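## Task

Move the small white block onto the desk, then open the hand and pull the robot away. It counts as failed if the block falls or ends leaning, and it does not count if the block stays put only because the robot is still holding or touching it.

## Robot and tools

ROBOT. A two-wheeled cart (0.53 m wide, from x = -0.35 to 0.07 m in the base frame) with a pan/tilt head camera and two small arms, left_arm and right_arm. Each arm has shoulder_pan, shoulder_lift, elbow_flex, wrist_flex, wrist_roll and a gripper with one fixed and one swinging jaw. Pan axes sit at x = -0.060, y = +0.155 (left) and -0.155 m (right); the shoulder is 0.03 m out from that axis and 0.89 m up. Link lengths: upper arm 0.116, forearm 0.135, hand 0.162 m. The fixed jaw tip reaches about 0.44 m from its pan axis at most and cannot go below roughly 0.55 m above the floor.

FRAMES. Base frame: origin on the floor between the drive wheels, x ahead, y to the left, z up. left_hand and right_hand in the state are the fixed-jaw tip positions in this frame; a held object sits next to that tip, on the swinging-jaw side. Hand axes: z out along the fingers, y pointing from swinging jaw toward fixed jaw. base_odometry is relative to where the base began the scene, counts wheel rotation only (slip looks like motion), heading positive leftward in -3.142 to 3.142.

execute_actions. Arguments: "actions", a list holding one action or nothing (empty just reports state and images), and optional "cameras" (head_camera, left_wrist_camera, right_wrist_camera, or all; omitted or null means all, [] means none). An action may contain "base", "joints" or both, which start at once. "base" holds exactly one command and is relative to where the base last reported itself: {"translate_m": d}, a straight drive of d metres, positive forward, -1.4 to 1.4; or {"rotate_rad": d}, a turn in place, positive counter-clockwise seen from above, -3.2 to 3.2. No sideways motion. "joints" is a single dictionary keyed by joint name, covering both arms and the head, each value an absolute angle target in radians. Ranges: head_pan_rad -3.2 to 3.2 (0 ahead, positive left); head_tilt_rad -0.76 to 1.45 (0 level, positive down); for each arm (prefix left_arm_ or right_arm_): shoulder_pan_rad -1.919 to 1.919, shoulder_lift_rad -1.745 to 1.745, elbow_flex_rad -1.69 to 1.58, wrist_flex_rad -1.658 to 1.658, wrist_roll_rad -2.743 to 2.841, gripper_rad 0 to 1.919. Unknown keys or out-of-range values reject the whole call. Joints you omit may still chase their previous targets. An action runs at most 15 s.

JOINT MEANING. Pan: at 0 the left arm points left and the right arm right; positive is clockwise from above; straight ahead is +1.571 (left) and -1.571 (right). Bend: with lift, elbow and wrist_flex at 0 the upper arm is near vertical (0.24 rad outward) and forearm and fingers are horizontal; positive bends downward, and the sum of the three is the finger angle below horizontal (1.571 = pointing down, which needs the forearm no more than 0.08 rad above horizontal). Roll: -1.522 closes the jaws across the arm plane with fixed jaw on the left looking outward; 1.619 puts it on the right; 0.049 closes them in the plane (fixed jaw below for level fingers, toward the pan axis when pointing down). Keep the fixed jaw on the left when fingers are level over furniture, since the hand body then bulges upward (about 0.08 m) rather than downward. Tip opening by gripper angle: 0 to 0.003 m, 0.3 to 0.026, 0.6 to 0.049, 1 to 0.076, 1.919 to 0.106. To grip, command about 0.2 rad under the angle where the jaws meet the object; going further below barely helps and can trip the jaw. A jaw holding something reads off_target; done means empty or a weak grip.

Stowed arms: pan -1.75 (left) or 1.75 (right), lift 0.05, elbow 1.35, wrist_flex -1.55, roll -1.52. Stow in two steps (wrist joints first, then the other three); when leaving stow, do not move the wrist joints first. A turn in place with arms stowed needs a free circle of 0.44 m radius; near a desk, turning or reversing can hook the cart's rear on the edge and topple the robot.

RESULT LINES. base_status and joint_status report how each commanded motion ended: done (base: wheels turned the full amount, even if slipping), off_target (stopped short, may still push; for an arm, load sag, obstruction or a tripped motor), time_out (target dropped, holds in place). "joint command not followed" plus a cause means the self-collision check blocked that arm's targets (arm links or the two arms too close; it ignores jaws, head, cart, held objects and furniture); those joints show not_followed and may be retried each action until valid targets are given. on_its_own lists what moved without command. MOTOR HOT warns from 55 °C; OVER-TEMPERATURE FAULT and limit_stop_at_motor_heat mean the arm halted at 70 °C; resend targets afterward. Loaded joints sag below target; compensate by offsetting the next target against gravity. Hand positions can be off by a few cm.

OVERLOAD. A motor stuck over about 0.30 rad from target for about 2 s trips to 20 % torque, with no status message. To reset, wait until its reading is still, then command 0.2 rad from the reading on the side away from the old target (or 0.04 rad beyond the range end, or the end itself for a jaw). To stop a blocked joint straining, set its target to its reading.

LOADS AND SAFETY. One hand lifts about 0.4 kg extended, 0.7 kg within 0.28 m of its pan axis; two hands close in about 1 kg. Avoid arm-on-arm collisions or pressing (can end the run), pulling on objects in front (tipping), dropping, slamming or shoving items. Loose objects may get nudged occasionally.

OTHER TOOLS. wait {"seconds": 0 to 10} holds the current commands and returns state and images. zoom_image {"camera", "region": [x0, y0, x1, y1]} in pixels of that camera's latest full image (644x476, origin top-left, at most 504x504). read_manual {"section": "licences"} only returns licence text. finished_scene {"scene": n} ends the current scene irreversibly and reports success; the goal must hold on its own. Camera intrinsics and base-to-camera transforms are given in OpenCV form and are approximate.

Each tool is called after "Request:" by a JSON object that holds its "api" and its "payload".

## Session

Request:
{"api": "execute_actions", "payload": {"actions": []}}

Scene clock: 0.00 s.
base_odometry: x=+0.000 y=+0.000 heading=+0.000 (m, m, rad; odometry frame)
base_status: not commanded
joint_positions: head_pan_rad=-0.004 head_tilt_rad=-0.032 left_arm_shoulder_pan_rad=-1.730 left_arm_shoulder_lift_rad=-0.004 left_arm_elbow_flex_rad=+1.409 left_arm_wrist_flex_rad=-1.478 left_arm_wrist_roll_rad=-1.552 left_arm_gripper_rad=+1.920 right_arm_shoulder_pan_rad=+1.756 right_arm_shoulder_lift_rad=+0.056 right_arm_elbow_flex_rad=+1.320 right_arm_wrist_flex_rad=-1.583 right_arm_wrist_roll_rad=-1.548 right_arm_gripper_rad=+1.920
joint_status: not commanded
left_hand: x=-0.3011 y=+0.1085 z=+0.8861 quat_wxyz=(-0.069, -0.680, -0.044, +0.729) (m; base frame)
right_hand: x=-0.3100 y=-0.1160 z=+0.9064 quat_wxyz=(-0.062, +0.627, -0.067, -0.774) (m; base frame)
pictures: head_camera, left_wrist_camera, right_wrist_camera
camera_calibration (this result's frames):
head_camera: T_world_to_cam=[[-0.0280586, -0.999449, 0.017756, -0.0241156], [0.0401076, -0.0188743, -0.999017, 1.19314], [0.998801, -0.0273189, 0.0406151, -0.00800613], [0, 0, 0, 1]] pos_world=[-0.0405342, -0.00180131, 1.19272]
left_wrist_camera: T_world_to_cam=[[-0.161281, 0.986654, -0.0223938, -0.138422], [0.491619, 0.0606448, -0.868696, 0.924973], [-0.855745, -0.151113, -0.494839, 0.265399], [0, 0, 0, 1]] pos_world=[-0.249946, 0.120585, 0.931751]
right_wrist_camera: T_world_to_cam=[[0.214137, 0.976455, -0.0261025, 0.194204], [0.342497, -0.100082, -0.934173, 0.960264], [-0.91479, 0.191101, -0.355864, 0.127721], [0, 0, 0, 1]] pos_world=[-0.253636, -0.117934, 0.947573]
Images, in order (width x height): head_camera 644x476, left_wrist_camera 644x476, right_wrist_camera 644x476.

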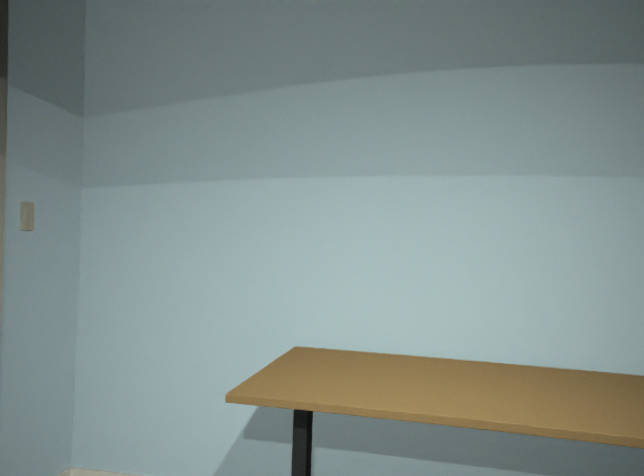

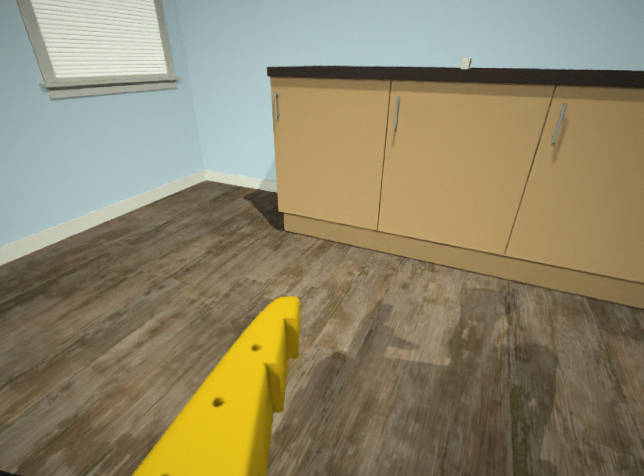

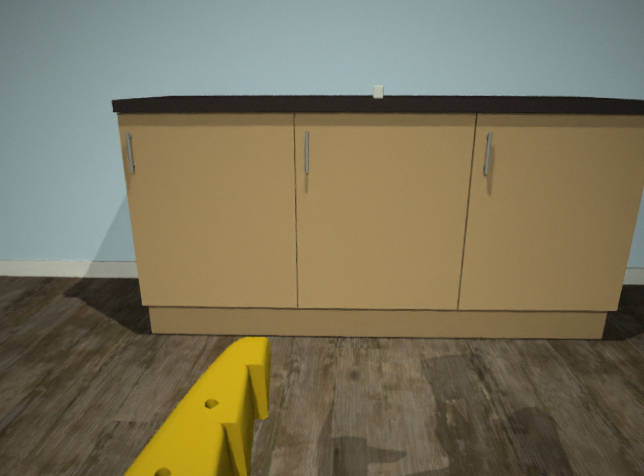

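Request:
{"api": "execute_actions", "payload": {"actions": [{"base": {"rotate_rad": 3.0}, "joints": {"right_arm_shoulder_pan_rad": -1.575, "head_pan_rad": 0.0, "head_tilt_rad": 0.4}}], "cameras": ["head_camera"]}}

Scene clock: 17.80 s.
base_odometry: x=-0.001 y=+0.000 heading=+2.999 (m, m, rad; odometry frame)
base_status: done
joint_positions: head_pan_rad=-0.004 head_tilt_rad=+0.393 left_arm_shoulder_pan_rad=-1.730 left_arm_shoulder_lift_rad=-0.004 left_arm_elbow_flex_rad=+1.409 left_arm_wrist_flex_rad=-1.478 left_arm_wrist_roll_rad=-1.552 left_arm_gripper_rad=+1.920 right_arm_shoulder_pan_rad=-1.568 right_arm_shoulder_lift_rad=+0.056 right_arm_elbow_flex_rad=+1.320 right_arm_wrist_flex_rad=-1.583 right_arm_wrist_roll_rad=-1.548 right_arm_gripper_rad=+1.920
joint_status: all done
left_hand: x=-0.3011 y=+0.1085 z=+0.8861 quat_wxyz=(-0.069, -0.680, -0.044, +0.729) (m; base frame)
right_hand: x=+0.1930 y=-0.1479 z=+0.9064 quat_wxyz=(+0.776, +0.009, +0.630, +0.009) (m; base frame)
pictures: head_camera
camera_calibration (this result's frames):
head_camera: T_world_to_cam=[[-0.0185871, -0.999487, 0.0260966, -0.0332704], [-0.375808, -0.0172031, -0.926538, 1.09017], [0.926511, -0.0270289, -0.375295, 0.467309], [0, 0, 0, 1]] pos_world=[-0.0238911, -0.00186819, 1.18633]
Images, in order (width x height): head_camera 644x476.

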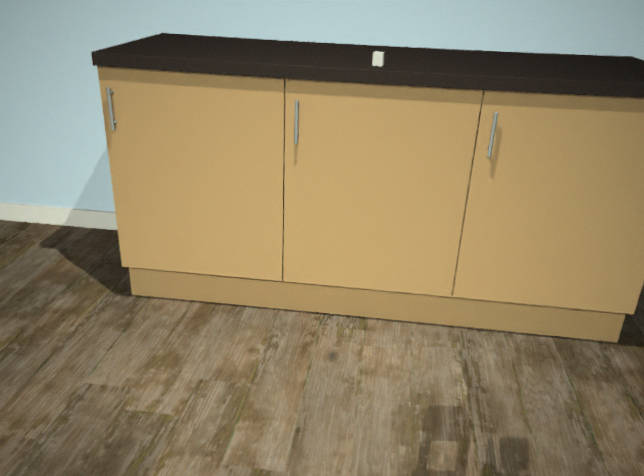

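Request:
{"api": "zoom_image", "payload": {"camera": "head_camera", "region": [330, 25, 430, 100]}}

Region (330, 25, 430, 100) of head_camera's 644x476 image, scaled by 5.040; it fills the top 378 rows of this view, and the rest is white.

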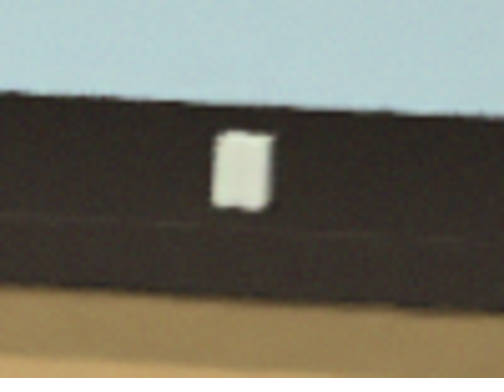

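Request:
{"api": "execute_actions", "payload": {"actions": [{"base": {"translate_m": 1.35}, "joints": {"head_pan_rad": -0.2, "head_tilt_rad": 0.5, "right_arm_shoulder_lift_rad": 0.09, "right_arm_elbow_flex_rad": -0.025, "right_arm_wrist_flex_rad": -0.03, "right_arm_wrist_roll_rad": -1.522, "right_arm_gripper_rad": 1.0}}], "cameras": ["head_camera", "right_wrist_camera"]}}

Scene clock: 38.93 s.
base_odometry: x=-1.337 y=+0.191 heading=+2.998 (m, m, rad; odometry frame)
base_status: done
joint_positions: head_pan_rad=-0.190 head_tilt_rad=+0.494 left_arm_shoulder_pan_rad=-1.730 left_arm_shoulder_lift_rad=-0.004 left_arm_elbow_flex_rad=+1.409 left_arm_wrist_flex_rad=-1.478 left_arm_wrist_roll_rad=-1.552 left_arm_gripper_rad=+1.920 right_arm_shoulder_pan_rad=-1.568 right_arm_shoulder_lift_rad=+0.108 right_arm_elbow_flex_rad=+0.020 right_arm_wrist_flex_rad=-0.032 right_arm_wrist_roll_rad=-1.528 right_arm_gripper_rad=+1.007
joint_status: all done
left_hand: x=-0.3011 y=+0.1085 z=+0.8861 quat_wxyz=(-0.069, -0.680, -0.044, +0.729) (m; base frame)
right_hand: x=+0.3046 y=-0.1482 z=+0.9754 quat_wxyz=(+0.673, +0.003, +0.740, +0.001) (m; base frame)
pictures: head_camera, right_wrist_camera
camera_calibration (this result's frames):
head_camera: T_world_to_cam=[[-0.200453, -0.979319, 0.0274281, -0.0433508], [-0.462031, 0.0698099, -0.884112, 1.03728], [0.863913, -0.189896, -0.46647, 0.569309], [0, 0, 0, 1]] pos_world=[-0.0212651, -0.00675764, 1.18383]
right_wrist_camera: T_world_to_cam=[[-0.0377989, -0.999277, 0.00404965, -0.149703], [-0.617004, 0.0201508, -0.786702, 0.977252], [0.786051, -0.0322351, -0.61732, 0.42456], [0, 0, 0, 1]] pos_world=[0.263584, -0.155602, 1.0315]
Images, in order (width x height): head_camera 644x476, right_wrist_camera 644x476.

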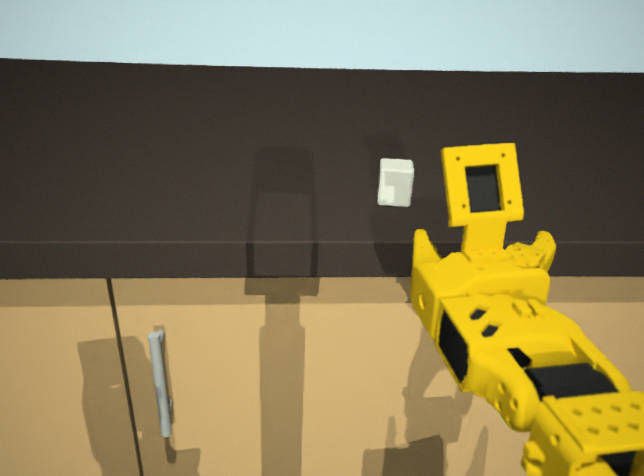

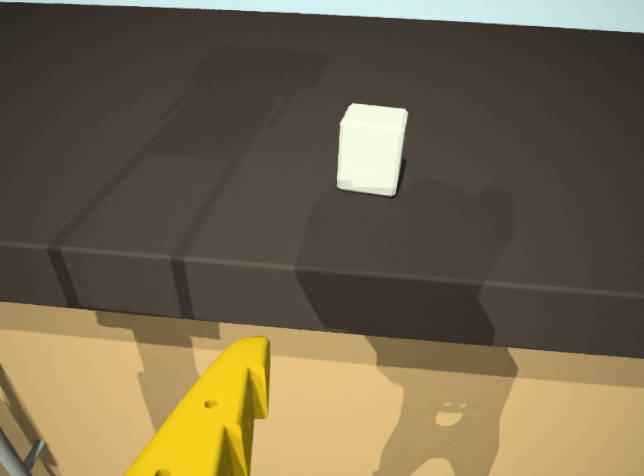

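Request:
{"api": "zoom_image", "payload": {"camera": "right_wrist_camera", "region": [300, 80, 450, 220]}}

Request:
{"api": "zoom_image", "payload": {"camera": "head_camera", "region": [350, 140, 450, 260]}}

Region (300, 80, 450, 220) of right_wrist_camera's 644x476 image, scaled by 3.360; it fills the top 470 rows of this view, and the rest is white.

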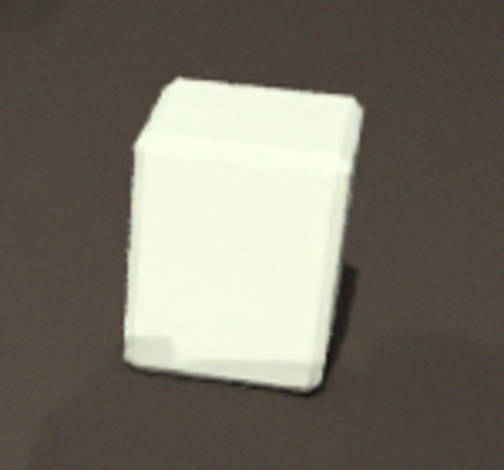

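Region (350, 140, 450, 260) of head_camera's 644x476 image, scaled by 4.200.

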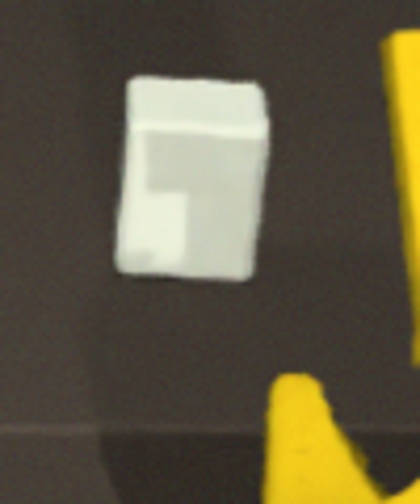

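Request:
{"api": "execute_actions", "payload": {"actions": [{"base": {"translate_m": 0.11}, "joints": {"right_arm_shoulder_pan_rad": -1.53, "right_arm_shoulder_lift_rad": 0.148, "right_arm_elbow_flex_rad": 0.115, "right_arm_wrist_flex_rad": 0.012, "head_pan_rad": -0.4, "head_tilt_rad": 0.62}}], "cameras": ["head_camera", "right_wrist_camera"]}}

Scene clock: 66.10 s.
base_odometry: x=-1.446 y=+0.206 heading=+2.998 (m, m, rad; odometry frame)
base_status: done
joint_positions: head_pan_rad=-0.390 head_tilt_rad=+0.614 left_arm_shoulder_pan_rad=-1.730 left_arm_shoulder_lift_rad=-0.004 left_arm_elbow_flex_rad=+1.409 left_arm_wrist_flex_rad=-1.478 left_arm_wrist_roll_rad=-1.552 left_arm_gripper_rad=+1.920 right_arm_shoulder_pan_rad=-1.537 right_arm_shoulder_lift_rad=+0.166 right_arm_elbow_flex_rad=+0.119 right_arm_wrist_flex_rad=+0.010 right_arm_wrist_roll_rad=-1.528 right_arm_gripper_rad=+1.007
joint_status: all done
left_hand: x=-0.3011 y=+0.1085 z=+0.8861 quat_wxyz=(-0.069, -0.680, -0.044, +0.729) (m; base frame)
right_hand: x=+0.3011 y=-0.1593 z=+0.9206 quat_wxyz=(+0.595, +0.016, +0.803, -0.008) (m; base frame)
pictures: head_camera, right_wrist_camera
camera_calibration (this result's frames):
head_camera: T_world_to_cam=[[-0.387902, -0.921255, 0.0286555, -0.0535736], [-0.534001, 0.199288, -0.821661, 0.962021], [0.751249, -0.334026, -0.569256, 0.68232], [0, 0, 0, 1]] pos_world=[-0.0196529, -0.0131615, 1.18041]
right_wrist_camera: T_world_to_cam=[[-0.0669355, -0.997697, 0.0109347, -0.157988], [-0.759632, 0.0438521, -0.648873, 0.852008], [0.6469, -0.051739, -0.760818, 0.563965], [0, 0, 0, 1]] pos_world=[0.271808, -0.165807, 0.983647]
Images, in order (width x height): head_camera 644x476, right_wrist_camera 644x476.

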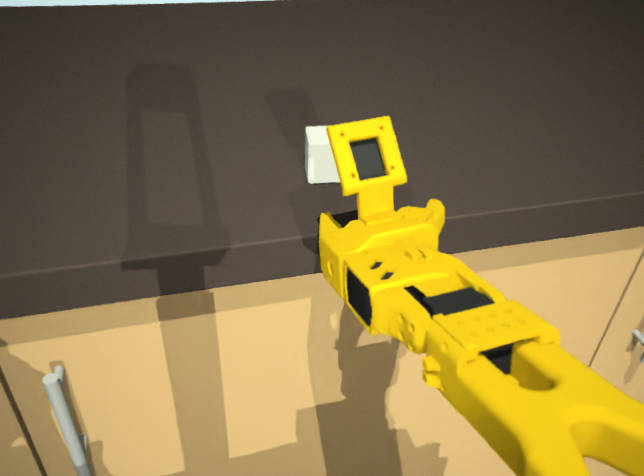

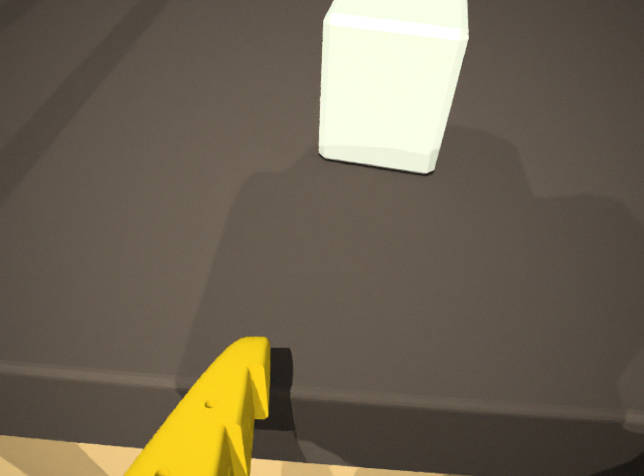

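Request:
{"api": "execute_actions", "payload": {"actions": [{"base": {"translate_m": 0.098}, "joints": {"right_arm_shoulder_lift_rad": 0.162}}], "cameras": ["head_camera", "right_wrist_camera"]}}

Scene clock: 79.27 s.
base_odometry: x=-1.544 y=+0.221 heading=+2.997 (m, m, rad; odometry frame)
base_status: done
joint_positions: head_pan_rad=-0.390 head_tilt_rad=+0.614 left_arm_shoulder_pan_rad=-1.730 left_arm_shoulder_lift_rad=-0.004 left_arm_elbow_flex_rad=+1.409 left_arm_wrist_flex_rad=-1.478 left_arm_wrist_roll_rad=-1.552 left_arm_gripper_rad=+1.920 right_arm_shoulder_pan_rad=-1.537 right_arm_shoulder_lift_rad=+0.181 right_arm_elbow_flex_rad=+0.119 right_arm_wrist_flex_rad=+0.010 right_arm_wrist_roll_rad=-1.528 right_arm_gripper_rad=+1.007
joint_status: all done
left_hand: x=-0.3011 y=+0.1085 z=+0.8861 quat_wxyz=(-0.069, -0.680, -0.044, +0.729) (m; base frame)
right_hand: x=+0.3015 y=-0.1593 z=+0.9155 quat_wxyz=(+0.589, +0.016, +0.808, -0.008) (m; base frame)
pictures: head_camera, right_wrist_camera
camera_calibration (this result's frames):
head_camera: T_world_to_cam=[[-0.387994, -0.921216, 0.0286558, -0.0535783], [-0.534008, 0.199353, -0.821641, 0.961997], [0.751196, -0.334094, -0.569285, 0.682351], [0, 0, 0, 1]] pos_world=[-0.0196532, -0.0131647, 1.1804]
right_wrist_camera: T_world_to_cam=[[-0.0667639, -0.997703, 0.0114498, -0.158444], [-0.76949, 0.0441806, -0.637129, 0.841267], [0.63516, -0.0513477, -0.770672, 0.572488], [0, 0, 0, 1]] pos_world=[0.273147, -0.165852, 0.979011]
Images, in order (width x height): head_camera 644x476, right_wrist_camera 644x476.

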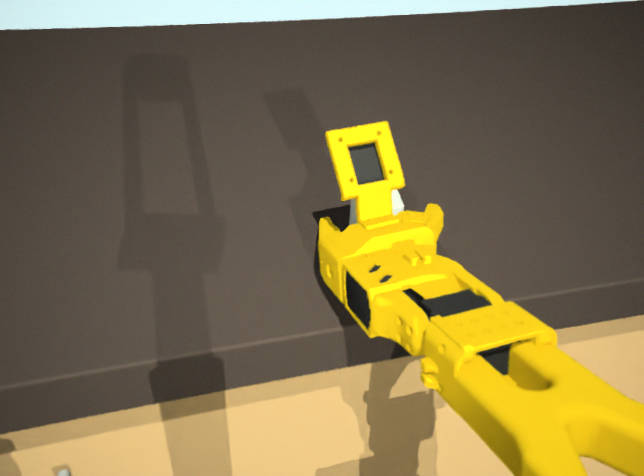

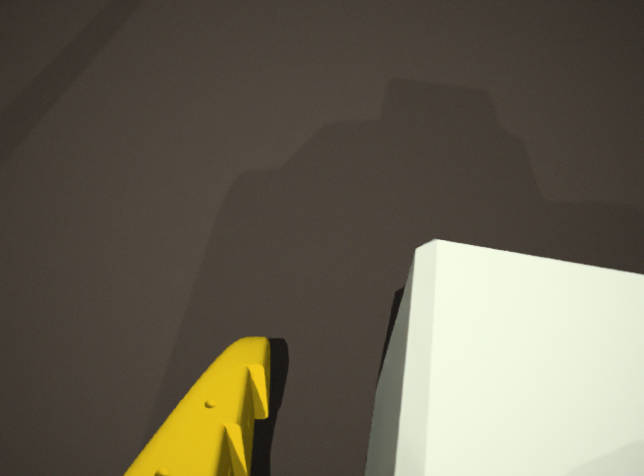

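Request:
{"api": "execute_actions", "payload": {"actions": [{"joints": {"right_arm_shoulder_pan_rad": -1.494, "right_arm_gripper_rad": 0.65}}], "cameras": ["right_wrist_camera"]}}

Request:
{"api": "execute_actions", "payload": {"actions": [{"joints": {"right_arm_gripper_rad": 0.24}}], "cameras": ["head_camera", "right_wrist_camera"]}}

Scene clock: 89.13 s.
base_odometry: x=-1.544 y=+0.221 heading=+2.997 (m, m, rad; odometry frame)
base_status: not commanded
joint_positions: head_pan_rad=-0.390 head_tilt_rad=+0.614 left_arm_shoulder_pan_rad=-1.730 left_arm_shoulder_lift_rad=-0.004 left_arm_elbow_flex_rad=+1.409 left_arm_wrist_flex_rad=-1.478 left_arm_wrist_roll_rad=-1.552 left_arm_gripper_rad=+1.920 right_arm_shoulder_pan_rad=-1.501 right_arm_shoulder_lift_rad=+0.181 right_arm_elbow_flex_rad=+0.119 right_arm_wrist_flex_rad=+0.010 right_arm_wrist_roll_rad=-1.528 right_arm_gripper_rad=+0.658
joint_status: all done
left_hand: x=-0.3011 y=+0.1085 z=+0.8861 quat_wxyz=(-0.069, -0.680, -0.044, +0.729) (m; base frame)
right_hand: x=+0.3011 y=-0.1726 z=+0.9155 quat_wxyz=(+0.589, +0.031, +0.807, -0.019) (m; base frame)
pictures: right_wrist_camera
camera_calibration (this result's frames):
right_wrist_camera: T_world_to_cam=[[-0.103441, -0.99457, 0.0114498, -0.160159], [-0.767342, 0.0724735, -0.637129, 0.845782], [0.632839, -0.0746914, -0.770672, 0.568731], [0, 0, 0, 1]] pos_world=[0.272522, -0.178107, 0.979011]
Images, in order (width x height): right_wrist_camera 644x476.

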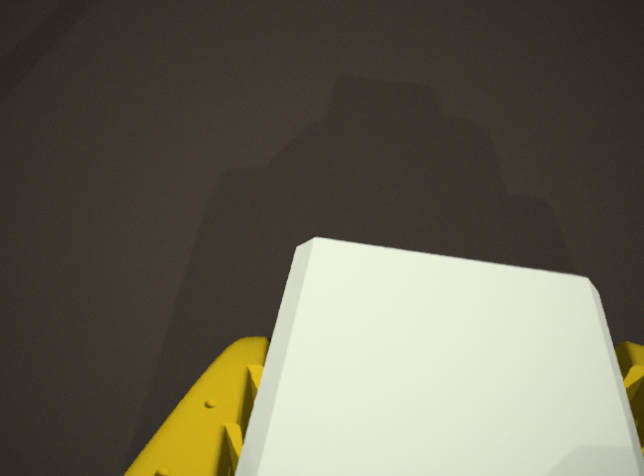

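Scene clock: 89.87 s.
base_odometry: x=-1.544 y=+0.221 heading=+2.997 (m, m, rad; odometry frame)
base_status: not commanded
joint_positions: head_pan_rad=-0.390 head_tilt_rad=+0.614 left_arm_shoulder_pan_rad=-1.730 left_arm_shoulder_lift_rad=-0.004 left_arm_elbow_flex_rad=+1.409 left_arm_wrist_flex_rad=-1.478 left_arm_wrist_roll_rad=-1.552 left_arm_gripper_rad=+1.920 right_arm_shoulder_pan_rad=-1.499 right_arm_shoulder_lift_rad=+0.181 right_arm_elbow_flex_rad=+0.119 right_arm_wrist_flex_rad=+0.010 right_arm_wrist_roll_rad=-1.528 right_arm_gripper_rad=+0.384
joint_status: right_arm_gripper_rad off_target (ended at +0.384, target +0.240)
left_hand: x=-0.3011 y=+0.1085 z=+0.8861 quat_wxyz=(-0.069, -0.680, -0.044, +0.729) (m; base frame)
right_hand: x=+0.3011 y=-0.1732 z=+0.9155 quat_wxyz=(+0.589, +0.031, +0.807, -0.019) (m; base frame)
pictures: head_camera, right_wrist_camera
camera_calibration (this result's frames):
head_camera: T_world_to_cam=[[-0.387994, -0.921216, 0.0286558, -0.0535783], [-0.534008, 0.199353, -0.821641, 0.961997], [0.751196, -0.334094, -0.569285, 0.682351], [0, 0, 0, 1]] pos_world=[-0.0196532, -0.0131647, 1.1804]
right_wrist_camera: T_world_to_cam=[[-0.104967, -0.99441, 0.0114498, -0.160226], [-0.76723, 0.0736505, -0.637129, 0.845971], [0.632724, -0.075662, -0.770672, 0.568573], [0, 0, 0, 1]] pos_world=[0.272486, -0.178617, 0.979011]
Images, in order (width x height): head_camera 644x476, right_wrist_camera 644x476.

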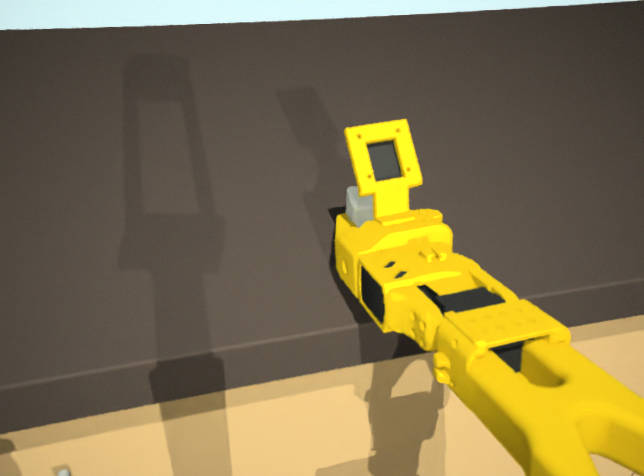

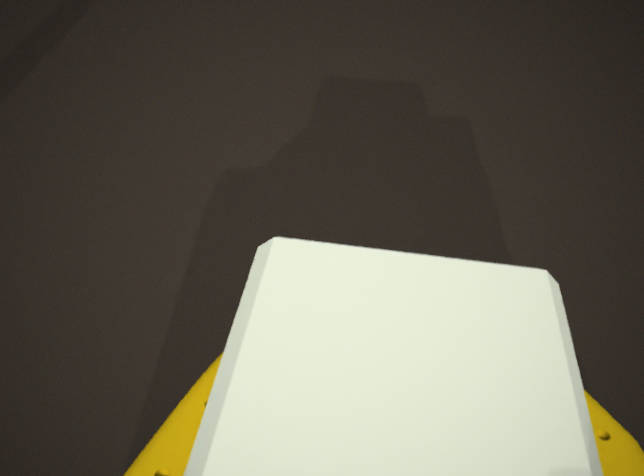

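Request:
{"api": "execute_actions", "payload": {"actions": [{"joints": {"right_arm_gripper_rad": 0.21, "right_arm_shoulder_lift_rad": 0.03, "right_arm_wrist_flex_rad": 0.085}}], "cameras": ["right_wrist_camera"]}}

Scene clock: 97.33 s.
base_odometry: x=-1.544 y=+0.221 heading=+2.997 (m, m, rad; odometry frame)
base_status: not commanded
joint_positions: head_pan_rad=-0.390 head_tilt_rad=+0.614 left_arm_shoulder_pan_rad=-1.730 left_arm_shoulder_lift_rad=-0.004 left_arm_elbow_flex_rad=+1.409 left_arm_wrist_flex_rad=-1.478 left_arm_wrist_roll_rad=-1.552 left_arm_gripper_rad=+1.920 right_arm_shoulder_pan_rad=-1.499 right_arm_shoulder_lift_rad=+0.085 right_arm_elbow_flex_rad=+0.121 right_arm_wrist_flex_rad=+0.083 right_arm_wrist_roll_rad=-1.528 right_arm_gripper_rad=+0.382
joint_status: right_arm_gripper_rad off_target (ended at +0.382, target +0.210); the others done
left_hand: x=-0.3011 y=+0.1085 z=+0.8861 quat_wxyz=(-0.069, -0.680, -0.044, +0.729) (m; base frame)
right_hand: x=+0.2944 y=-0.1727 z=+0.9355 quat_wxyz=(+0.598, +0.031, +0.801, -0.020) (m; base frame)
pictures: right_wrist_camera
camera_calibration (this result's frames):
right_wrist_camera: T_world_to_cam=[[-0.105204, -0.994393, 0.010728, -0.159929], [-0.753406, 0.0726581, -0.653528, 0.864649], [0.649085, -0.0768366, -0.756826, 0.570224], [0, 0, 0, 1]] pos_world=[0.264483, -0.178042, 0.998348]
Images, in order (width x height): right_wrist_camera 644x476.

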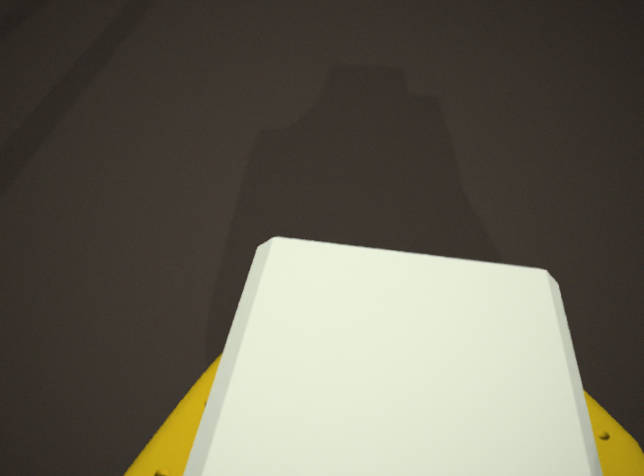

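Request:
{"api": "execute_actions", "payload": {"actions": [{"base": {"translate_m": -1.4}, "joints": {"head_pan_rad": -3.1, "head_tilt_rad": 0.5}}], "cameras": ["head_camera", "right_wrist_camera"]}}

Scene clock: 116.37 s.
base_odometry: x=-0.158 y=+0.016 heading=+2.995 (m, m, rad; odometry frame)
base_status: done
joint_positions: head_pan_rad=-3.090 head_tilt_rad=+0.514 left_arm_shoulder_pan_rad=-1.730 left_arm_shoulder_lift_rad=-0.004 left_arm_elbow_flex_rad=+1.409 left_arm_wrist_flex_rad=-1.478 left_arm_wrist_roll_rad=-1.552 left_arm_gripper_rad=+1.920 right_arm_shoulder_pan_rad=-1.499 right_arm_shoulder_lift_rad=+0.083 right_arm_elbow_flex_rad=+0.121 right_arm_wrist_flex_rad=+0.083 right_arm_wrist_roll_rad=-1.528 right_arm_gripper_rad=+0.382
joint_status: all done
left_hand: x=-0.3011 y=+0.1085 z=+0.8861 quat_wxyz=(-0.069, -0.680, -0.044, +0.729) (m; base frame)
right_hand: x=+0.2943 y=-0.1727 z=+0.9360 quat_wxyz=(+0.598, +0.031, +0.800, -0.020) (m; base frame)
pictures: head_camera, right_wrist_camera
camera_calibration (this result's frames):
head_camera: T_world_to_cam=[[-0.0402153, 0.998808, 0.0276571, -0.0360832], [0.482647, 0.0436542, -0.874727, 1.07088], [-0.874891, -0.0218288, -0.483827, 0.507563], [0, 0, 0, 1]] pos_world=[-0.074246, 0.000371129, 1.1833]
right_wrist_camera: T_world_to_cam=[[-0.105221, -0.994392, 0.0106762, -0.159883], [-0.752406, 0.0725862, -0.654688, 0.865704], [0.650242, -0.0769197, -0.755823, 0.569349], [0, 0, 0, 1]] pos_world=[0.264323, -0.178031, 0.998801]
Images, in order (width x height): head_camera 644x476, right_wrist_camera 644x476.

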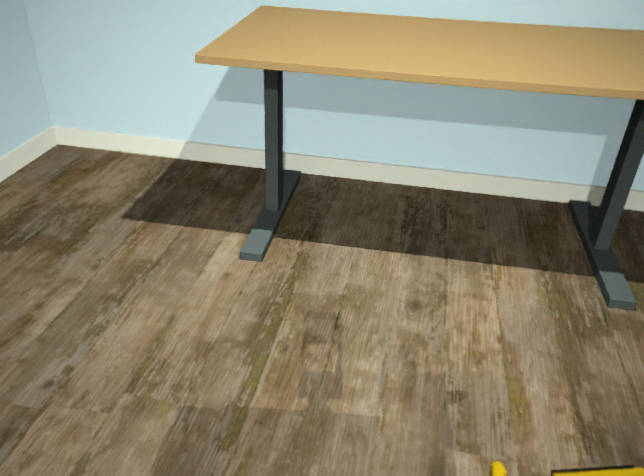

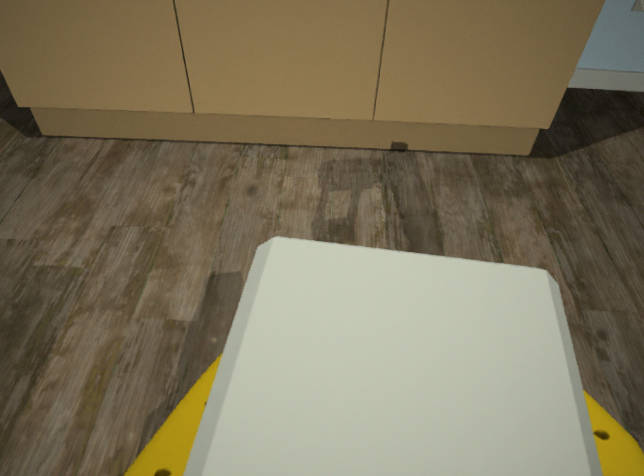

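Request:
{"api": "execute_actions", "payload": {"actions": [{"base": {"rotate_rad": 3.0}, "joints": {"head_pan_rad": 0.0, "head_tilt_rad": 0.5, "right_arm_shoulder_pan_rad": -1.57, "right_arm_shoulder_lift_rad": 0.64, "right_arm_elbow_flex_rad": 0.155, "right_arm_wrist_flex_rad": -0.535}}], "cameras": ["head_camera"]}}

Scene clock: 123.80 s.
base_odometry: x=-0.157 y=+0.016 heading=-0.290 (m, m, rad; odometry frame)
base_status: done
joint_positions: head_pan_rad=-0.010 head_tilt_rad=+0.514 left_arm_shoulder_pan_rad=-1.730 left_arm_shoulder_lift_rad=-0.004 left_arm_elbow_flex_rad=+1.409 left_arm_wrist_flex_rad=-1.478 left_arm_wrist_roll_rad=-1.552 left_arm_gripper_rad=+1.920 right_arm_shoulder_pan_rad=-1.565 right_arm_shoulder_lift_rad=+0.665 right_arm_elbow_flex_rad=+0.158 right_arm_wrist_flex_rad=-0.516 right_arm_wrist_roll_rad=-1.528 right_arm_gripper_rad=+0.382
joint_status: all done
left_hand: x=-0.3011 y=+0.1085 z=+0.8861 quat_wxyz=(-0.069, -0.680, -0.044, +0.729) (m; base frame)
right_hand: x=+0.3106 y=-0.1494 z=+0.8216 quat_wxyz=(+0.591, +0.005, +0.807, +0.000) (m; base frame)
pictures: head_camera
camera_calibration (this result's frames):
head_camera: T_world_to_cam=[[-0.0212889, -0.999391, 0.0276571, -0.0351936], [-0.484418, -0.0138881, -0.874727, 1.02543], [0.874578, -0.0320196, -0.483827, 0.589788], [0, 0, 0, 1]] pos_world=[-0.0198284, -0.00204609, 1.1833]
Images, in order (width x height): head_camera 644x476.

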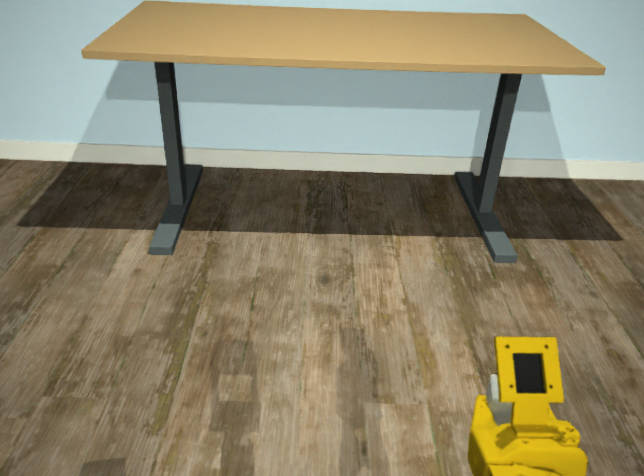

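Request:
{"api": "execute_actions", "payload": {"actions": [{"base": {"translate_m": 1.4}, "joints": {"head_pan_rad": -0.2, "head_tilt_rad": 0.75}}], "cameras": ["head_camera", "right_wrist_camera"]}}

Scene clock: 137.57 s.
base_odometry: x=+1.185 y=-0.383 heading=-0.290 (m, m, rad; odometry frame)
base_status: done
joint_positions: head_pan_rad=-0.190 head_tilt_rad=+0.745 left_arm_shoulder_pan_rad=-1.730 left_arm_shoulder_lift_rad=-0.004 left_arm_elbow_flex_rad=+1.409 left_arm_wrist_flex_rad=-1.478 left_arm_wrist_roll_rad=-1.552 left_arm_gripper_rad=+1.920 right_arm_shoulder_pan_rad=-1.565 right_arm_shoulder_lift_rad=+0.665 right_arm_elbow_flex_rad=+0.158 right_arm_wrist_flex_rad=-0.516 right_arm_wrist_roll_rad=-1.528 right_arm_gripper_rad=+0.382
joint_status: all done
left_hand: x=-0.3011 y=+0.1085 z=+0.8861 quat_wxyz=(-0.069, -0.680, -0.044, +0.729) (m; base frame)
right_hand: x=+0.3106 y=-0.1494 z=+0.8216 quat_wxyz=(+0.591, +0.005, +0.807, +0.000) (m; base frame)
pictures: head_camera, right_wrist_camera
camera_calibration (this result's frames):
head_camera: T_world_to_cam=[[-0.193412, -0.980674, 0.0295169, -0.045424], [-0.663081, 0.108483, -0.740645, 0.862704], [0.723128, -0.162822, -0.671248, 0.798392], [0, 0, 0, 1]] pos_world=[-0.0140823, -0.00813935, 1.17622]
right_wrist_camera: T_world_to_cam=[[-0.0392461, -0.999166, 0.0112955, -0.155494], [-0.767476, 0.0229028, -0.640668, 0.787058], [0.639875, -0.0338128, -0.767735, 0.49359], [0, 0, 0, 1]] pos_world=[0.28211, -0.1567, 0.884946]
Images, in order (width x height): head_camera 644x476, right_wrist_camera 644x476.

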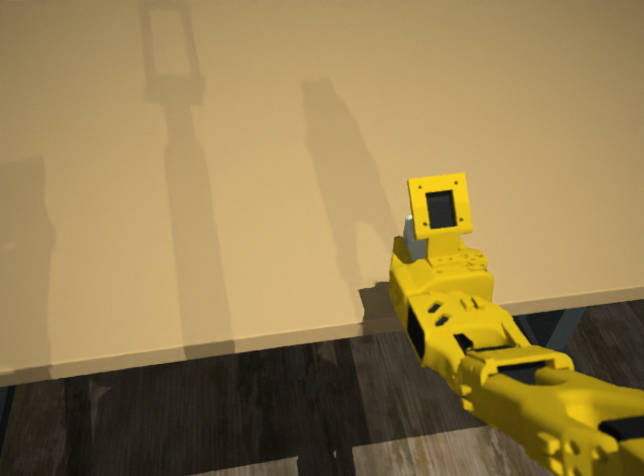

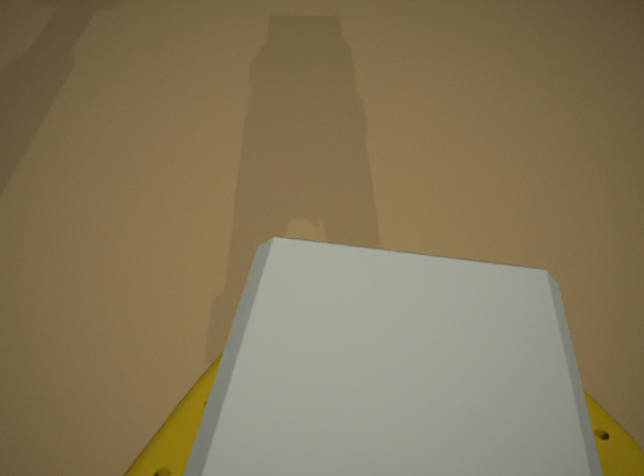

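Request:
{"api": "execute_actions", "payload": {"actions": [{"base": {"translate_m": 0.15}, "joints": {"head_pan_rad": -0.4, "head_tilt_rad": 0.95, "right_arm_shoulder_lift_rad": 1.097, "right_arm_elbow_flex_rad": -0.08, "right_arm_wrist_flex_rad": -0.79}}], "cameras": ["head_camera", "right_wrist_camera"]}}

Scene clock: 148.63 s.
base_odometry: x=+1.328 y=-0.426 heading=-0.291 (m, m, rad; odometry frame)
base_status: done
joint_positions: head_pan_rad=-0.390 head_tilt_rad=+0.945 left_arm_shoulder_pan_rad=-1.730 left_arm_shoulder_lift_rad=-0.004 left_arm_elbow_flex_rad=+1.409 left_arm_wrist_flex_rad=-1.478 left_arm_wrist_roll_rad=-1.552 left_arm_gripper_rad=+1.920 right_arm_shoulder_pan_rad=-1.565 right_arm_shoulder_lift_rad=+1.123 right_arm_elbow_flex_rad=-0.045 right_arm_wrist_flex_rad=-0.770 right_arm_wrist_roll_rad=-1.528 right_arm_gripper_rad=+0.382
joint_status: all done
left_hand: x=-0.3011 y=+0.1085 z=+0.8861 quat_wxyz=(-0.069, -0.680, -0.044, +0.729) (m; base frame)
right_hand: x=+0.3053 y=-0.1494 z=+0.7521 quat_wxyz=(+0.590, +0.005, +0.807, +0.000) (m; base frame)
pictures: head_camera, right_wrist_camera
camera_calibration (this result's frames):
head_camera: T_world_to_cam=[[-0.378889, -0.92496, 0.0298618, -0.0545385], [-0.752201, 0.289004, -0.592174, 0.687626], [0.539107, -0.24683, -0.805257, 0.943987], [0, 0, 0, 1]] pos_world=[-0.0123408, -0.0161682, 1.16897]
right_wrist_camera: T_world_to_cam=[[-0.0392112, -0.999166, 0.0113984, -0.154974], [-0.769438, 0.022914, -0.63831, 0.737334], [0.637517, -0.0337993, -0.769695, 0.445839], [0, 0, 0, 1]] pos_world=[0.277026, -0.156671, 0.815574]
Images, in order (width x height): head_camera 644x476, right_wrist_camera 644x476.

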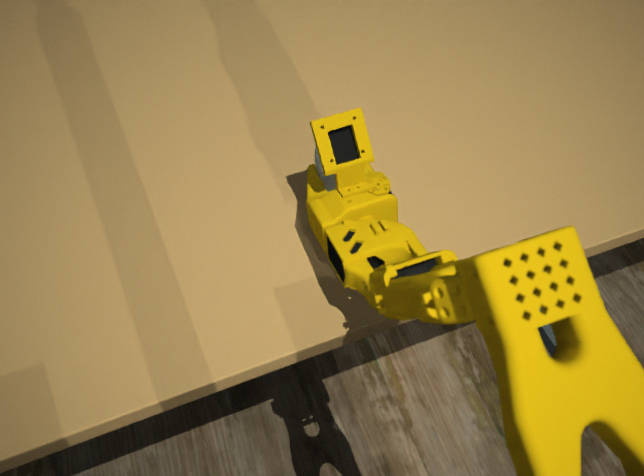

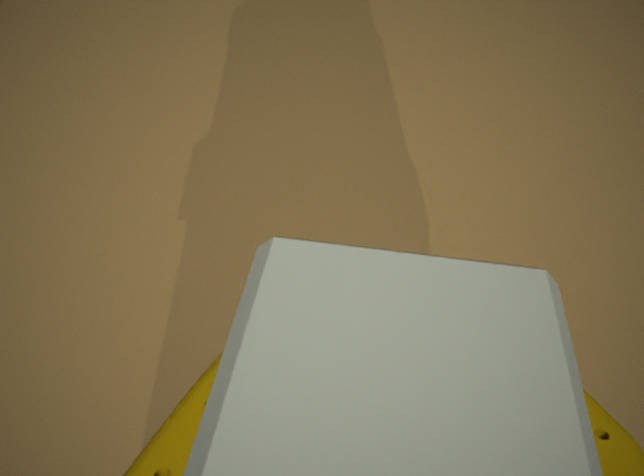

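Request:
{"api": "execute_actions", "payload": {"actions": [{"joints": {"right_arm_shoulder_lift_rad": 1.19, "right_arm_wrist_flex_rad": -0.883}}], "cameras": ["right_wrist_camera"]}}

Scene clock: 153.20 s.
base_odometry: x=+1.328 y=-0.426 heading=-0.291 (m, m, rad; odometry frame)
base_status: not commanded
joint_positions: head_pan_rad=-0.390 head_tilt_rad=+0.945 left_arm_shoulder_pan_rad=-1.730 left_arm_shoulder_lift_rad=-0.004 left_arm_elbow_flex_rad=+1.409 left_arm_wrist_flex_rad=-1.478 left_arm_wrist_roll_rad=-1.552 left_arm_gripper_rad=+1.920 right_arm_shoulder_pan_rad=-1.565 right_arm_shoulder_lift_rad=+1.214 right_arm_elbow_flex_rad=-0.046 right_arm_wrist_flex_rad=-0.863 right_arm_wrist_roll_rad=-1.528 right_arm_gripper_rad=+0.382
joint_status: all done
left_hand: x=-0.3011 y=+0.1085 z=+0.8861 quat_wxyz=(-0.069, -0.680, -0.044, +0.729) (m; base frame)
right_hand: x=+0.2965 y=-0.1493 z=+0.7368 quat_wxyz=(+0.592, +0.005, +0.806, +0.000) (m; base frame)
pictures: right_wrist_camera
camera_calibration (this result's frames):
right_wrist_camera: T_world_to_cam=[[-0.0392633, -0.999166, 0.0112441, -0.154964], [-0.766493, 0.0228972, -0.641845, 0.722593], [0.641052, -0.0338195, -0.766752, 0.436433], [0, 0, 0, 1]] pos_world=[0.268002, -0.15662, 0.800171]
Images, in order (width x height): right_wrist_camera 644x476.

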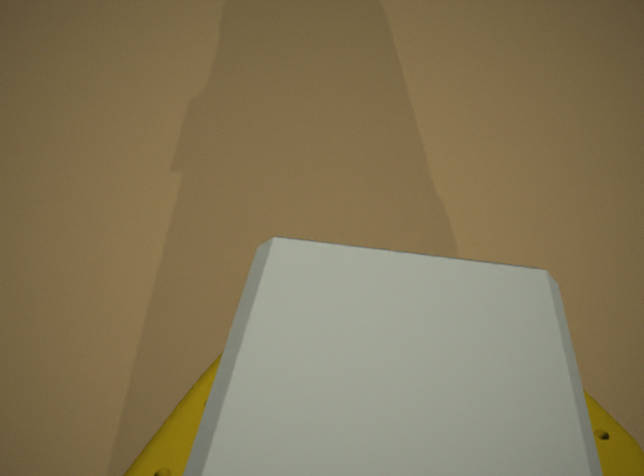

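Request:
{"api": "execute_actions", "payload": {"actions": [{"joints": {"right_arm_shoulder_lift_rad": 1.235, "right_arm_wrist_flex_rad": -0.921}}], "cameras": ["right_wrist_camera"]}}

Scene clock: 155.77 s.
base_odometry: x=+1.328 y=-0.426 heading=-0.291 (m, m, rad; odometry frame)
base_status: not commanded
joint_positions: head_pan_rad=-0.390 head_tilt_rad=+0.945 left_arm_shoulder_pan_rad=-1.730 left_arm_shoulder_lift_rad=-0.004 left_arm_elbow_flex_rad=+1.409 left_arm_wrist_flex_rad=-1.478 left_arm_wrist_roll_rad=-1.552 left_arm_gripper_rad=+1.920 right_arm_shoulder_pan_rad=-1.565 right_arm_shoulder_lift_rad=+1.258 right_arm_elbow_flex_rad=-0.048 right_arm_wrist_flex_rad=-0.901 right_arm_wrist_roll_rad=-1.528 right_arm_gripper_rad=+0.382
joint_status: all done
left_hand: x=-0.3011 y=+0.1085 z=+0.8861 quat_wxyz=(-0.069, -0.680, -0.044, +0.729) (m; base frame)
right_hand: x=+0.2915 y=-0.1493 z=+0.7286 quat_wxyz=(+0.590, +0.005, +0.807, +0.000) (m; base frame)
pictures: right_wrist_camera
camera_calibration (this result's frames):
right_wrist_camera: T_world_to_cam=[[-0.0392112, -0.999166, 0.0113984, -0.155168], [-0.769438, 0.022914, -0.63831, 0.71174], [0.637517, -0.0337993, -0.769695, 0.436553], [0, 0, 0, 1]] pos_world=[0.263246, -0.156593, 0.792092]
Images, in order (width x height): right_wrist_camera 644x476.

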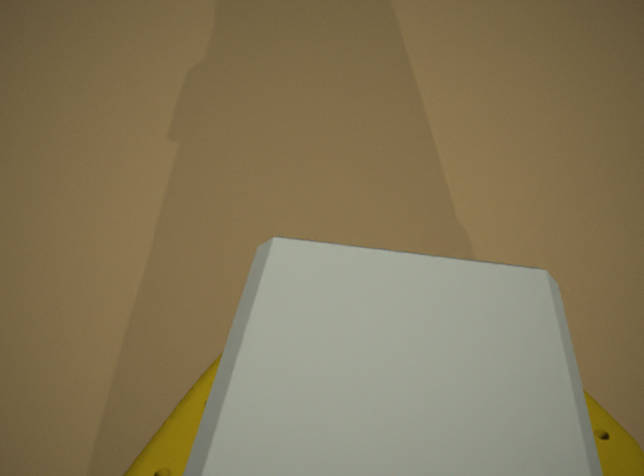

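Request:
{"api": "execute_actions", "payload": {"actions": [{"joints": {"right_arm_shoulder_lift_rad": 1.27, "right_arm_wrist_flex_rad": -0.95}}], "cameras": ["head_camera", "right_wrist_camera"]}}

Scene clock: 157.80 s.
base_odometry: x=+1.328 y=-0.426 heading=-0.291 (m, m, rad; odometry frame)
base_status: not commanded
joint_positions: head_pan_rad=-0.390 head_tilt_rad=+0.945 left_arm_shoulder_pan_rad=-1.730 left_arm_shoulder_lift_rad=-0.004 left_arm_elbow_flex_rad=+1.409 left_arm_wrist_flex_rad=-1.478 left_arm_wrist_roll_rad=-1.552 left_arm_gripper_rad=+1.920 right_arm_shoulder_pan_rad=-1.565 right_arm_shoulder_lift_rad=+1.284 right_arm_elbow_flex_rad=-0.054 right_arm_wrist_flex_rad=-0.935 right_arm_wrist_roll_rad=-1.528 right_arm_gripper_rad=+0.382
joint_status: all done
left_hand: x=-0.3011 y=+0.1085 z=+0.8861 quat_wxyz=(-0.069, -0.680, -0.044, +0.729) (m; base frame)
right_hand: x=+0.2898 y=-0.1493 z=+0.7267 quat_wxyz=(+0.596, +0.005, +0.803, +0.000) (m; base frame)
pictures: head_camera, right_wrist_camera
camera_calibration (this result's frames):
head_camera: T_world_to_cam=[[-0.378889, -0.92496, 0.0298618, -0.0545385], [-0.752201, 0.289004, -0.592174, 0.687626], [0.539107, -0.24683, -0.805257, 0.943987], [0, 0, 0, 1]] pos_world=[-0.0123408, -0.0161682, 1.16897]
right_wrist_camera: T_world_to_cam=[[-0.0393654, -0.999165, 0.0109347, -0.15482], [-0.760553, 0.0228633, -0.648873, 0.714326], [0.648082, -0.0338596, -0.760818, 0.426607], [0, 0, 0, 1]] pos_world=[0.260712, -0.156578, 0.789771]
Images, in order (width x height): head_camera 644x476, right_wrist_camera 644x476.

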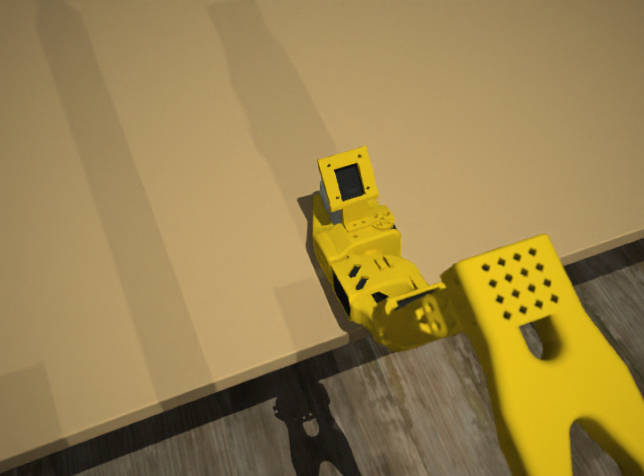

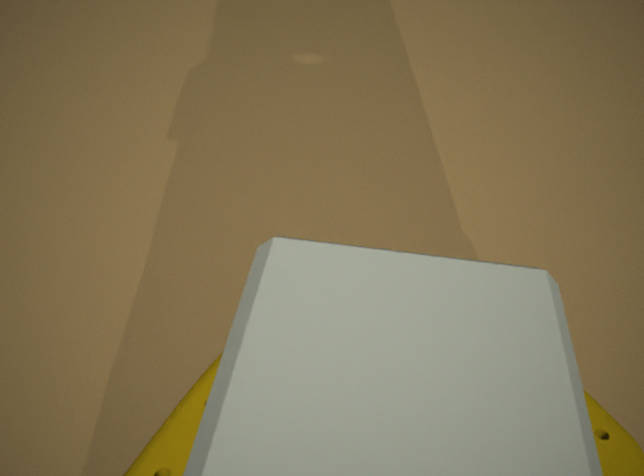

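The block touched down at z≈0.727, the same height as last time. I'll release it now.

Request:
{"api": "execute_actions", "payload": {"actions": [{"joints": {"right_arm_gripper_rad": 0.75}}], "cameras": ["right_wrist_camera"]}}

Scene clock: 160.73 s.
base_odometry: x=+1.328 y=-0.426 heading=-0.291 (m, m, rad; odometry frame)
base_status: not commanded
joint_positions: head_pan_rad=-0.390 head_tilt_rad=+0.945 left_arm_shoulder_pan_rad=-1.730 left_arm_shoulder_lift_rad=-0.004 left_arm_elbow_flex_rad=+1.409 left_arm_wrist_flex_rad=-1.478 left_arm_wrist_roll_rad=-1.552 left_arm_gripper_rad=+1.920 right_arm_shoulder_pan_rad=-1.565 right_arm_shoulder_lift_rad=+1.290 right_arm_elbow_flex_rad=-0.054 right_arm_wrist_flex_rad=-0.935 right_arm_wrist_roll_rad=-1.528 right_arm_gripper_rad=+0.742
joint_status: all done
left_hand: x=-0.3011 y=+0.1085 z=+0.8861 quat_wxyz=(-0.069, -0.680, -0.044, +0.729) (m; base frame)
right_hand: x=+0.2888 y=-0.1493 z=+0.7247 quat_wxyz=(+0.593, +0.005, +0.805, +0.000) (m; base frame)
pictures: right_wrist_camera
camera_calibration (this result's frames):
right_wrist_camera: T_world_to_cam=[[-0.0392977, -0.999165, 0.0111411, -0.155003], [-0.76452, 0.022886, -0.644194, 0.710029], [0.643401, -0.0338329, -0.764781, 0.430016], [0, 0, 0, 1]] pos_world=[0.260067, -0.156574, 0.787991]
Images, in order (width x height): right_wrist_camera 644x476.

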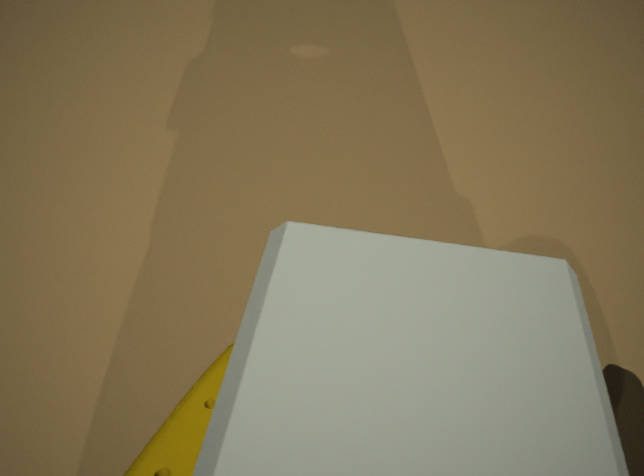

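Request:
{"api": "execute_actions", "payload": {"actions": [{"base": {"translate_m": -0.45}, "joints": {"right_arm_shoulder_pan_rad": -1.605, "head_pan_rad": -0.2, "head_tilt_rad": 0.65}}], "cameras": ["head_camera", "right_wrist_camera"]}}

Scene clock: 166.53 s.
base_odometry: x=+0.898 y=-0.297 heading=-0.291 (m, m, rad; odometry frame)
base_status: done
joint_positions: head_pan_rad=-0.210 head_tilt_rad=+0.664 left_arm_shoulder_pan_rad=-1.730 left_arm_shoulder_lift_rad=-0.004 left_arm_elbow_flex_rad=+1.409 left_arm_wrist_flex_rad=-1.478 left_arm_wrist_roll_rad=-1.552 left_arm_gripper_rad=+1.920 right_arm_shoulder_pan_rad=-1.599 right_arm_shoulder_lift_rad=+1.292 right_arm_elbow_flex_rad=-0.054 right_arm_wrist_flex_rad=-0.935 right_arm_wrist_roll_rad=-1.528 right_arm_gripper_rad=+0.743
joint_status: all done
left_hand: x=-0.3011 y=+0.1085 z=+0.8861 quat_wxyz=(-0.069, -0.680, -0.044, +0.729) (m; base frame)
right_hand: x=+0.2882 y=-0.1375 z=+0.7243 quat_wxyz=(+0.592, -0.009, +0.806, +0.010) (m; base frame)
pictures: head_camera, right_wrist_camera
camera_calibration (this result's frames):
head_camera: T_world_to_cam=[[-0.215253, -0.976126, 0.0290427, -0.0459048], [-0.600344, 0.108813, -0.792304, 0.925113], [0.770229, -0.187982, -0.609434, 0.729458], [0, 0, 0, 1]] pos_world=[-0.016344, -0.00834865, 1.17886]
right_wrist_camera: T_world_to_cam=[[-0.00554517, -0.999922, 0.0111926, -0.153142], [-0.765844, -0.00295055, -0.64302, 0.704925], [0.643003, -0.0121374, -0.765768, 0.434272], [0, 0, 0, 1]] pos_world=[0.259775, -0.145779, 0.787547]
Images, in order (width x height): head_camera 644x476, right_wrist_camera 644x476.

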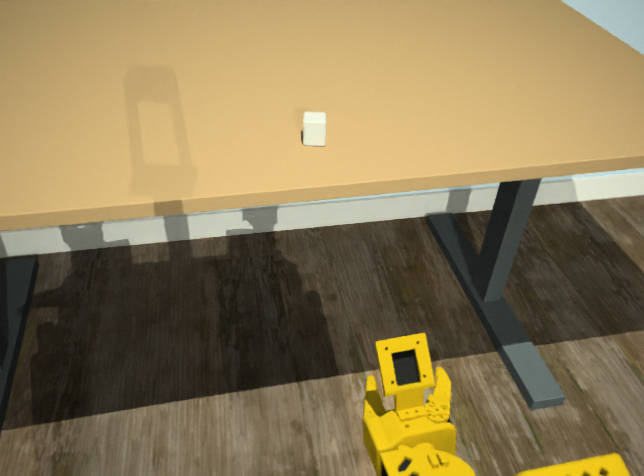

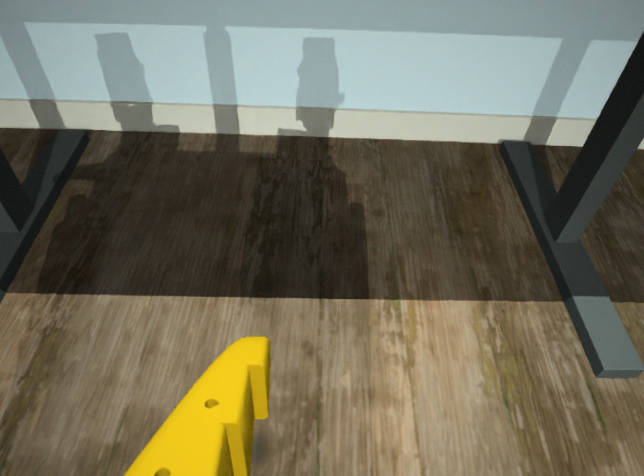

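The block is resting on the desk about 10 cm in from the edge, and the hand is about 0.43 m away from it.

Request:
{"api": "finished_scene", "payload": {"scene": 2}}

The scene is finished: the task was done.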